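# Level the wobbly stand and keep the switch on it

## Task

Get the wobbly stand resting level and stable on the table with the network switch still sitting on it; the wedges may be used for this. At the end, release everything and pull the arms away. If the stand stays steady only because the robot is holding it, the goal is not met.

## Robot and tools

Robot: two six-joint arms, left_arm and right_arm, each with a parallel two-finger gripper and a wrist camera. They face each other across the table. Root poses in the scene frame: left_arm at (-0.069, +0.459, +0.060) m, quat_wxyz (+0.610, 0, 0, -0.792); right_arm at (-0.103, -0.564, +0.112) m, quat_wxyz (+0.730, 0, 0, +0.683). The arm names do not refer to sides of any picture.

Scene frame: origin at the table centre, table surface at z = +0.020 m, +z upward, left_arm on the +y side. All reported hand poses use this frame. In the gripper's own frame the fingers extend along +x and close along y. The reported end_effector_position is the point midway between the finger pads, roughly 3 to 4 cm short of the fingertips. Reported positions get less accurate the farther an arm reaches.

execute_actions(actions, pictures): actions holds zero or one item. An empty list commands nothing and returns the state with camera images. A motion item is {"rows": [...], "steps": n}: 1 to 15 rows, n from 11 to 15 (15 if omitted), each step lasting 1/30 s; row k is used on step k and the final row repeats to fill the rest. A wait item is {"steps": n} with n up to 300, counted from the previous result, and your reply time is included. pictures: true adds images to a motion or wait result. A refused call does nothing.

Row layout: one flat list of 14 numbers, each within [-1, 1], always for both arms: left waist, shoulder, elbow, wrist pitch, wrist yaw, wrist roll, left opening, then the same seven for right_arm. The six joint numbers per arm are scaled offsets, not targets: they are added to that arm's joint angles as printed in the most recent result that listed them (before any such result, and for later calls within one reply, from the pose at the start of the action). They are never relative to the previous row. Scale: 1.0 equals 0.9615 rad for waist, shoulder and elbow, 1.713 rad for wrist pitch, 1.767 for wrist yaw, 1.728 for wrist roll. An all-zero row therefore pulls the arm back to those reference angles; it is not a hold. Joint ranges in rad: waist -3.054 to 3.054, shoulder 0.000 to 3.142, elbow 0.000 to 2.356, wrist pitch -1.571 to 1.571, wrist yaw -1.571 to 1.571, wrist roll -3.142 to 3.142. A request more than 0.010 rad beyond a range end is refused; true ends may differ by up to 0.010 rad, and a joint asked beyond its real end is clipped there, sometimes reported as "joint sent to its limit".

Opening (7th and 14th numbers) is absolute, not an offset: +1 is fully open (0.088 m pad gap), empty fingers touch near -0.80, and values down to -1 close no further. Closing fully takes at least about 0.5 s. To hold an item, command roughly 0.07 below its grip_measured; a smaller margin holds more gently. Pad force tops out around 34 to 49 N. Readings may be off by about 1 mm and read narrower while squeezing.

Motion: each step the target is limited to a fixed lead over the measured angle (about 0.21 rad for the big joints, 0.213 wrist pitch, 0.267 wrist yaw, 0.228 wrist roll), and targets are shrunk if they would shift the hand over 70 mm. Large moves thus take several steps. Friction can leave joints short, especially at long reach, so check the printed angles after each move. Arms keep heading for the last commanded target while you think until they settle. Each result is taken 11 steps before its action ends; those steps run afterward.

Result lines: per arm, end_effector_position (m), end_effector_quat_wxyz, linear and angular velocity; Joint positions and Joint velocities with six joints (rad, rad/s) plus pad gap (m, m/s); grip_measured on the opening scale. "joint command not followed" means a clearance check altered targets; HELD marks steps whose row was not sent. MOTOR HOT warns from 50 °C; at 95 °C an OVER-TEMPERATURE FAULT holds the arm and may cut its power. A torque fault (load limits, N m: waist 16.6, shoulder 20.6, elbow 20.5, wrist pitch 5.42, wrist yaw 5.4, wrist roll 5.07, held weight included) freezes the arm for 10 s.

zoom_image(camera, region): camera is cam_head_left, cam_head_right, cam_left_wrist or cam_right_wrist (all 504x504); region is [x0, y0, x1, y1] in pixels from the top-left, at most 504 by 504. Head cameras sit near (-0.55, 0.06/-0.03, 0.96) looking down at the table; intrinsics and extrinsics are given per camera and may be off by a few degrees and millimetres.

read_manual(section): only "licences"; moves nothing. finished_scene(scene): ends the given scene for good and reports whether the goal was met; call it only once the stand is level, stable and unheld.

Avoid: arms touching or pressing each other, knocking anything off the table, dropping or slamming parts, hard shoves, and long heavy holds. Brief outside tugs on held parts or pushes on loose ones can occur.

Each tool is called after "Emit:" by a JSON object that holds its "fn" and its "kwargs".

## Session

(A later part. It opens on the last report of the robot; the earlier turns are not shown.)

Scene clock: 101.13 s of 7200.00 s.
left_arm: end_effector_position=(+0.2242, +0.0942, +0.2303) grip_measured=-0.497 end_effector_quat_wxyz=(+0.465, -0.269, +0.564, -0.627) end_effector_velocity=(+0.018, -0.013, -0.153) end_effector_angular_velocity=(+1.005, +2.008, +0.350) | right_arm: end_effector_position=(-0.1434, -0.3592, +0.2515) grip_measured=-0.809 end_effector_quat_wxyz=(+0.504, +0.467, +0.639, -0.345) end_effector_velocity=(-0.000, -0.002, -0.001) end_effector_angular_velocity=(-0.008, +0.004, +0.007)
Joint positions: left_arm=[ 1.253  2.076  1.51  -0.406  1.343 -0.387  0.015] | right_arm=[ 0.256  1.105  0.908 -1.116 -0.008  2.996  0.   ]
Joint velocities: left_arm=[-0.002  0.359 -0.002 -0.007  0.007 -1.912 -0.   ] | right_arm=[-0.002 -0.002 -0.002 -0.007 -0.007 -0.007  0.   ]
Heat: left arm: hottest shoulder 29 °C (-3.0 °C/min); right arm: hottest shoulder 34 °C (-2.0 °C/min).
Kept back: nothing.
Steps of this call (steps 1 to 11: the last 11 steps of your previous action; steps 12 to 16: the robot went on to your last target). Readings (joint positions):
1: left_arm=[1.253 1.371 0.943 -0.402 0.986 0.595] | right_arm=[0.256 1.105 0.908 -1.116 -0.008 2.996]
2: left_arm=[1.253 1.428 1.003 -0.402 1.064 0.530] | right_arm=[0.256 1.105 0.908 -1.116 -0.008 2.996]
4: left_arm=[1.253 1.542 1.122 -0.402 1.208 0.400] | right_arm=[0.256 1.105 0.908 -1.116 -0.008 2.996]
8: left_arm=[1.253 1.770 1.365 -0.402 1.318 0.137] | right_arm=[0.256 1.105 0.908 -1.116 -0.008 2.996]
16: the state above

Emit:
{"fn": "execute_actions", "kwargs": {"actions": [{"rows": [[0,0.01,0.025,0,0.004,-0.9016,-0.5,0,0,0,0,0,0,-0.9],[0,0.01,0.025,0,0.004,-0.9016,-0.5,0,0,0,0,0,0,-0.9],[0,0.01,0.025,0,0.004,-0.9016,-0.5,0,0,0,0,0,0,-0.9],[0,0.01,0.025,0,0.004,-0.9016,-0.5,0,0,0,0,0,0,-0.9],[0,0.01,0.025,0,0.004,-0.9016,-0.5,0,0,0,0,0,0,-0.9],[0,0.03,0.025,0,0.004,-0.9016,-0.5,0,0,0,0,0,0,-0.9],[0,0.05,0.025,0,0.004,-0.9016,-0.5,0,0,0,0,0,0,-0.9],[0,0.07,0.025,0,0.004,-0.9016,-0.5,0,0,0,0,0,0,-0.9],[0,0.09,0.025,0,0.004,-0.9016,-0.5,0,0,0,0,0,0,-0.9],[0,0.11,0.025,0,0.004,-0.9016,-0.5,0,0,0,0,0,0,-0.9],[0,0.13,0.025,0,0.004,-0.9016,-0.5,0,0,0,0,0,0,-0.9],[0,0.16,0.025,0,0.004,-0.9016,-0.5,0,0,0,0,0,0,-0.9],[0,0.19,0.025,0,0.004,-0.9016,-0.5,0,0,0,0,0,0,-0.9],[0,0.22,0.025,0,0.004,-0.9016,-0.5,0,0,0,0,0,0,-0.9],[0,0.26,0.025,0,0.004,-0.9016,-0.5,0,0,0,0,0,0,-0.9]], "steps": 15}]}}

Emit:
{"fn": "execute_actions", "kwargs": {"actions": [{"steps": 22}], "pictures": true}}

Scene clock: 102.50 s of 7200.00 s.
left_arm: end_effector_position=(+0.2257, +0.0930, +0.2305) grip_measured=-0.497 end_effector_quat_wxyz=(-0.346, +0.409, -0.741, +0.406) end_effector_velocity=(-0.001, -0.000, -0.001) end_effector_angular_velocity=(+0.825, +1.697, +0.348) | right_arm: end_effector_position=(-0.1434, -0.3592, +0.2515) grip_measured=-0.809 end_effector_quat_wxyz=(+0.504, +0.467, +0.639, -0.345) end_effector_velocity=(-0.000, -0.002, -0.002) end_effector_angular_velocity=(-0.012, -0.001, +0.021)
Joint positions: left_arm=[ 1.253  2.084  1.52  -0.403  1.349 -1.069  0.015] | right_arm=[ 0.256  1.105  0.908 -1.116 -0.008  2.996  0.   ]
Joint velocities: left_arm=[-0.002 -0.002 -0.002 -0.007 -0.007 -1.912 -0.   ] | right_arm=[-0.002  0.002 -0.002 -0.007 -0.007 -0.022  0.   ]
Heat: left arm: hottest shoulder 29 °C (-3.0 °C/min); right arm: hottest shoulder 34 °C (-3.0 °C/min).
Steps of this call (steps 1 to 30: the robot went on to your last target; steps 31 to 37: nothing new was sent; steps 38 to 41: the first 4 steps of this action). Readings (joint positions):
38: left_arm=[1.253 2.084 1.519 -0.403 1.349 -0.870] | right_arm=[0.256 1.105 0.908 -1.116 -0.008 2.996]
39: left_arm=[1.253 2.084 1.520 -0.403 1.349 -0.939] | right_arm=[0.256 1.105 0.908 -1.116 -0.008 2.996]
41: the state above

Scene clock: 103.23 s of 7200.00 s.
left_arm: end_effector_position=(+0.2306, +0.0898, +0.1311) grip_measured=-0.497 end_effector_quat_wxyz=(-0.092, +0.509, -0.854, -0.046) end_effector_velocity=(-0.001, -0.001, -0.002) end_effector_angular_velocity=(+0.027, +0.034, +0.008) | right_arm: end_effector_position=(-0.1434, -0.3592, +0.2515) grip_measured=-0.809 end_effector_quat_wxyz=(+0.504, +0.467, +0.639, -0.345) end_effector_velocity=(+0.000, -0.003, -0.002) end_effector_angular_velocity=(-0.013, +0.003, +0.007)
Joint positions: left_arm=[ 1.253  2.322  1.531 -0.407  1.35  -1.937  0.015] | right_arm=[ 0.256  1.105  0.908 -1.116 -0.008  2.996  0.   ]
Joint velocities: left_arm=[-0.002  0.002  0.002 -0.007 -0.007 -0.037 -0.   ] | right_arm=[-0.002 -0.002 -0.007 -0.007 -0.007 -0.007  0.   ]
Heat: left arm: hottest shoulder 29 °C (-3.0 °C/min); right arm: hottest shoulder 34 °C (-3.0 °C/min).
Kept back: nothing.
Steps of this call (steps 1 to 11: the last 11 steps of your previous action; steps 12 to 22: the robot went on to your last target). Readings (joint positions):
1: left_arm=[1.253 2.084 1.520 -0.403 1.349 -1.133] | right_arm=[0.256 1.105 0.908 -1.116 -0.008 2.996]
2: left_arm=[1.253 2.084 1.520 -0.403 1.349 -1.198] | right_arm=[0.256 1.105 0.908 -1.116 -0.008 2.996]
4: left_arm=[1.253 2.093 1.523 -0.403 1.349 -1.327] | right_arm=[0.256 1.105 0.908 -1.116 -0.008 2.996]
8: left_arm=[1.253 2.150 1.531 -0.403 1.350 -1.589] | right_arm=[0.256 1.105 0.908 -1.116 -0.008 2.996]
22: the state above
camera_calibration (this result's frames):
cam_left_wrist: T_world_to_cam=[[0.856298, -0.516156, 0.0183419, -0.146248], [0.0668254, 0.145938, 0.987034, -0.12635], [-0.51214, -0.84397, 0.159459, 0.251926], [0, 0, 0, 1]] pos_world=[0.262696, 0.155571, 0.0872225]
cam_right_wrist: T_world_to_cam=[[-0.939617, -0.341803, -0.0170275, -0.245309], [-0.292555, 0.776427, 0.558186, 0.126116], [-0.177569, 0.529463, -0.829541, 0.444441], [0, 0, 0, 1]] pos_world=[-0.114682, -0.417083, 0.294109]

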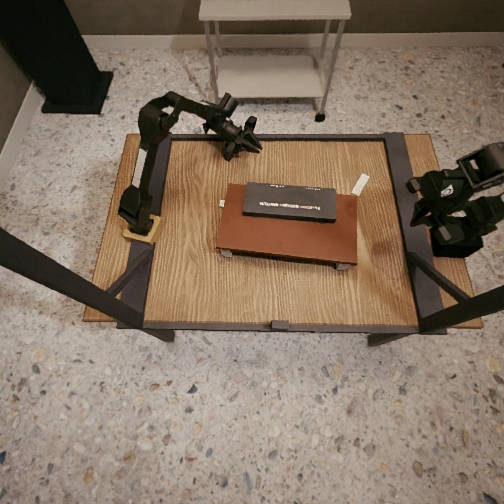

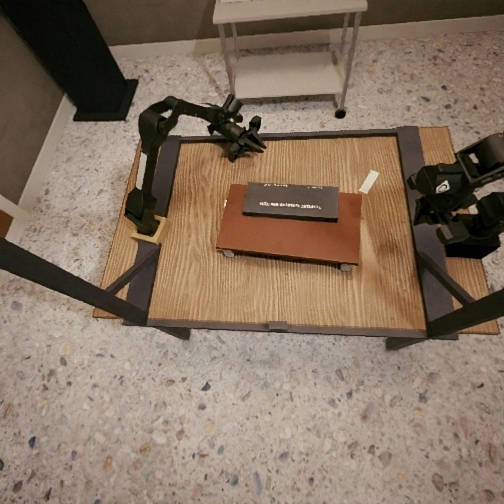

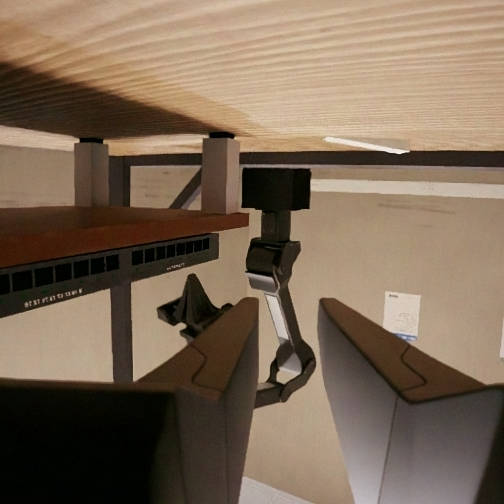

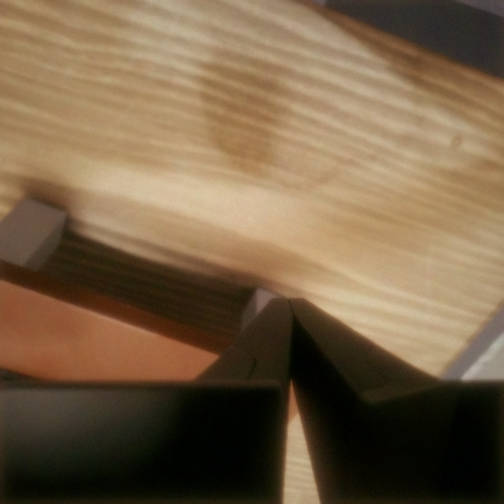

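Emit:
{"fn": "zoom_image", "kwargs": {"camera": "cam_left_wrist", "region": [60, 125, 120, 165]}}

Emit:
{"fn": "zoom_image", "kwargs": {"camera": "cam_left_wrist", "region": [190, 118, 250, 158]}}

Region (60, 125, 120, 165) of cam_left_wrist's 504x504 image, scaled by 8.400, with more detail than that image has.

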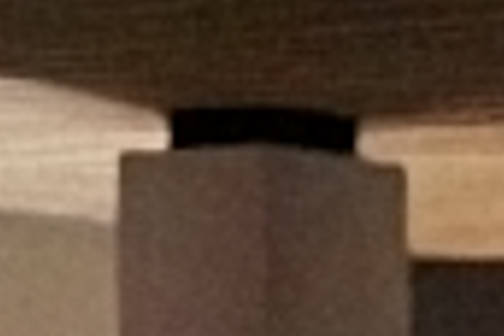

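Region (190, 118, 250, 158) of cam_left_wrist's 504x504 image, scaled by 8.400, with more detail than that image has.

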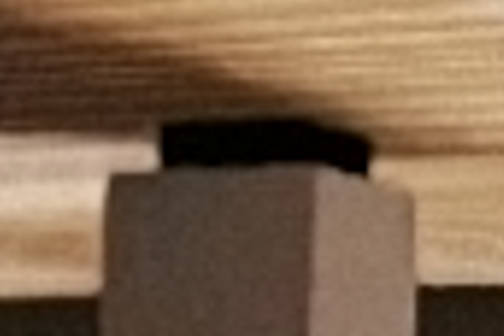

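Emit:
{"fn": "execute_actions", "kwargs": {"actions": [{"rows": [[0,-0.1,0,0,0,0,-0.5,0,0,0,0,0,0,-0.9],[0,-0.3,0,0,0,0,-0.5,0,0,0,0,0,0,-0.9],[0,-0.75,0,0,0,0,-0.5,0,0,0,0,0,0,-0.9]], "steps": 15}]}}

Emit:
{"fn": "execute_actions", "kwargs": {"actions": [{"steps": 20}], "pictures": true}}

Scene clock: 104.40 s of 7200.00 s.
left_arm: end_effector_position=(+0.2306, +0.0900, +0.1619) grip_measured=-0.497 end_effector_quat_wxyz=(-0.109, +0.513, -0.851, -0.019) end_effector_velocity=(-0.003, -0.003, +0.430) end_effector_angular_velocity=(-0.568, -0.842, -0.021) | right_arm: end_effector_position=(-0.1434, -0.3592, +0.2515) grip_measured=-0.809 end_effector_quat_wxyz=(+0.504, +0.467, +0.639, -0.345) end_effector_velocity=(-0.001, +0.001, +0.000) end_effector_angular_velocity=(+0.005, +0.010, -0.008)
Joint positions: left_arm=[ 1.253  2.244  1.524 -0.411  1.343 -1.94   0.015] | right_arm=[ 0.256  1.105  0.908 -1.116 -0.008  2.996  0.   ]
Joint velocities: left_arm=[-0.007 -0.989 -0.002  0.007  0.022  0.022 -0.   ] | right_arm=[-0.002 -0.002 -0.002  0.007 -0.007  0.007  0.   ]
Heat: left arm: hottest shoulder 30 °C (-2.0 °C/min); right arm: hottest shoulder 34 °C (-4.0 °C/min).
Steps of this call (steps 1 to 30: the robot went on to your last target; step 31: nothing new was sent; steps 32 to 35: the first 4 steps of this action). Readings (joint positions):
32: left_arm=[1.253 2.314 1.531 -0.407 1.349 -1.940] | right_arm=[0.256 1.105 0.908 -1.116 -0.008 2.996]
33: left_arm=[1.253 2.296 1.529 -0.409 1.345 -1.940] | right_arm=[0.256 1.105 0.908 -1.116 -0.008 2.996]
35: the state above

Scene clock: 105.07 s of 7200.00 s.
left_arm: end_effector_position=(+0.1559, +0.1381, +0.4302) grip_measured=-0.497 end_effector_quat_wxyz=(-0.243, +0.506, -0.779, +0.279) end_effector_velocity=(+0.001, -0.001, -0.000) end_effector_angular_velocity=(+0.012, +0.004, +0.018) | right_arm: end_effector_position=(-0.1434, -0.3592, +0.2515) grip_measured=-0.809 end_effector_quat_wxyz=(+0.504, +0.467, +0.639, -0.345) end_effector_velocity=(+0.000, -0.003, -0.002) end_effector_angular_velocity=(-0.013, +0.003, +0.007)
Joint positions: left_arm=[ 1.253  1.59   1.537 -0.405  1.353 -1.94   0.015] | right_arm=[ 0.256  1.105  0.908 -1.116 -0.008  2.996  0.   ]
Joint velocities: left_arm=[-0.002 -0.002  0.002 -0.007 -0.022 -0.007 -0.   ] | right_arm=[-0.002 -0.002 -0.007 -0.007 -0.007 -0.007  0.   ]
Heat: left arm: hottest shoulder 30 °C (-2.0 °C/min); right arm: hottest shoulder 34 °C (-4.0 °C/min).
Kept back: nothing.
Steps of this call (steps 1 to 11: the last 11 steps of your previous action; steps 12 to 20: the robot went on to your last target). Readings (joint positions):
1: left_arm=[1.253 2.207 1.524 -0.410 1.343 -1.940] | right_arm=[0.256 1.105 0.908 -1.116 -0.008 2.996]
2: left_arm=[1.253 2.165 1.524 -0.410 1.344 -1.940] | right_arm=[0.256 1.105 0.908 -1.116 -0.008 2.996]
4: left_arm=[1.253 2.077 1.524 -0.409 1.345 -1.940] | right_arm=[0.256 1.105 0.908 -1.116 -0.008 2.996]
8: left_arm=[1.253 1.907 1.524 -0.409 1.346 -1.940] | right_arm=[0.256 1.105 0.908 -1.116 -0.008 2.996]
20: the state above
camera_calibration (this result's frames):
cam_left_wrist: T_world_to_cam=[[0.628371, -0.36891, 0.684876, -0.334395], [-0.482322, 0.50599, 0.71508, -0.270744], [-0.610341, -0.779667, 0.140016, 0.221593], [0, 0, 0, 1]] pos_world=[0.214786, 0.186401, 0.391596]
cam_right_wrist: T_world_to_cam=[[-0.939617, -0.341803, -0.0170275, -0.245309], [-0.292555, 0.776427, 0.558186, 0.126116], [-0.177569, 0.529463, -0.829541, 0.444441], [0, 0, 0, 1]] pos_world=[-0.114682, -0.417083, 0.294109]

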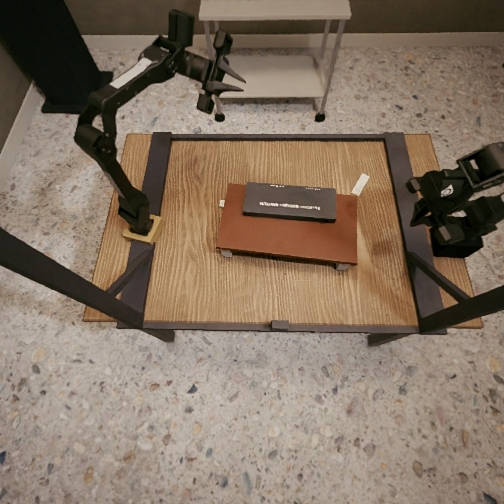

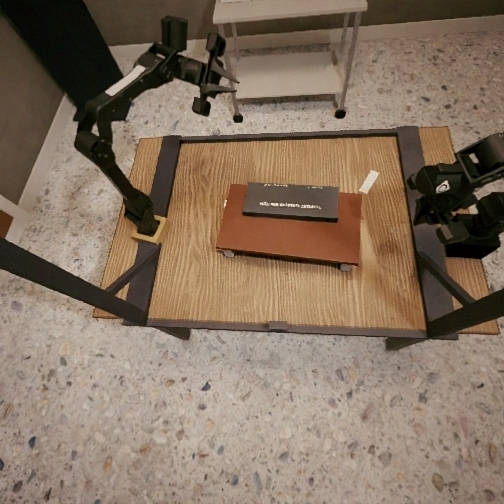

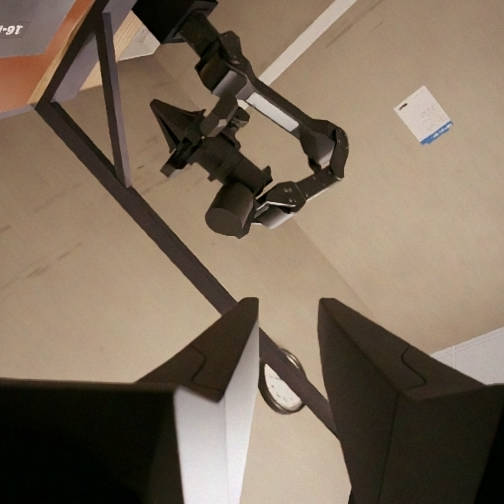

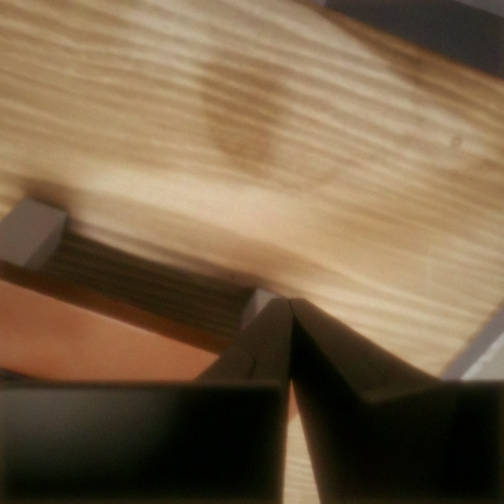

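The wedge is under the short leg, both right-hand feet are on the table, and both arms are clear.

Emit:
{"fn": "finished_scene", "kwargs": {"scene": 1}}

The scene is finished: the task was done.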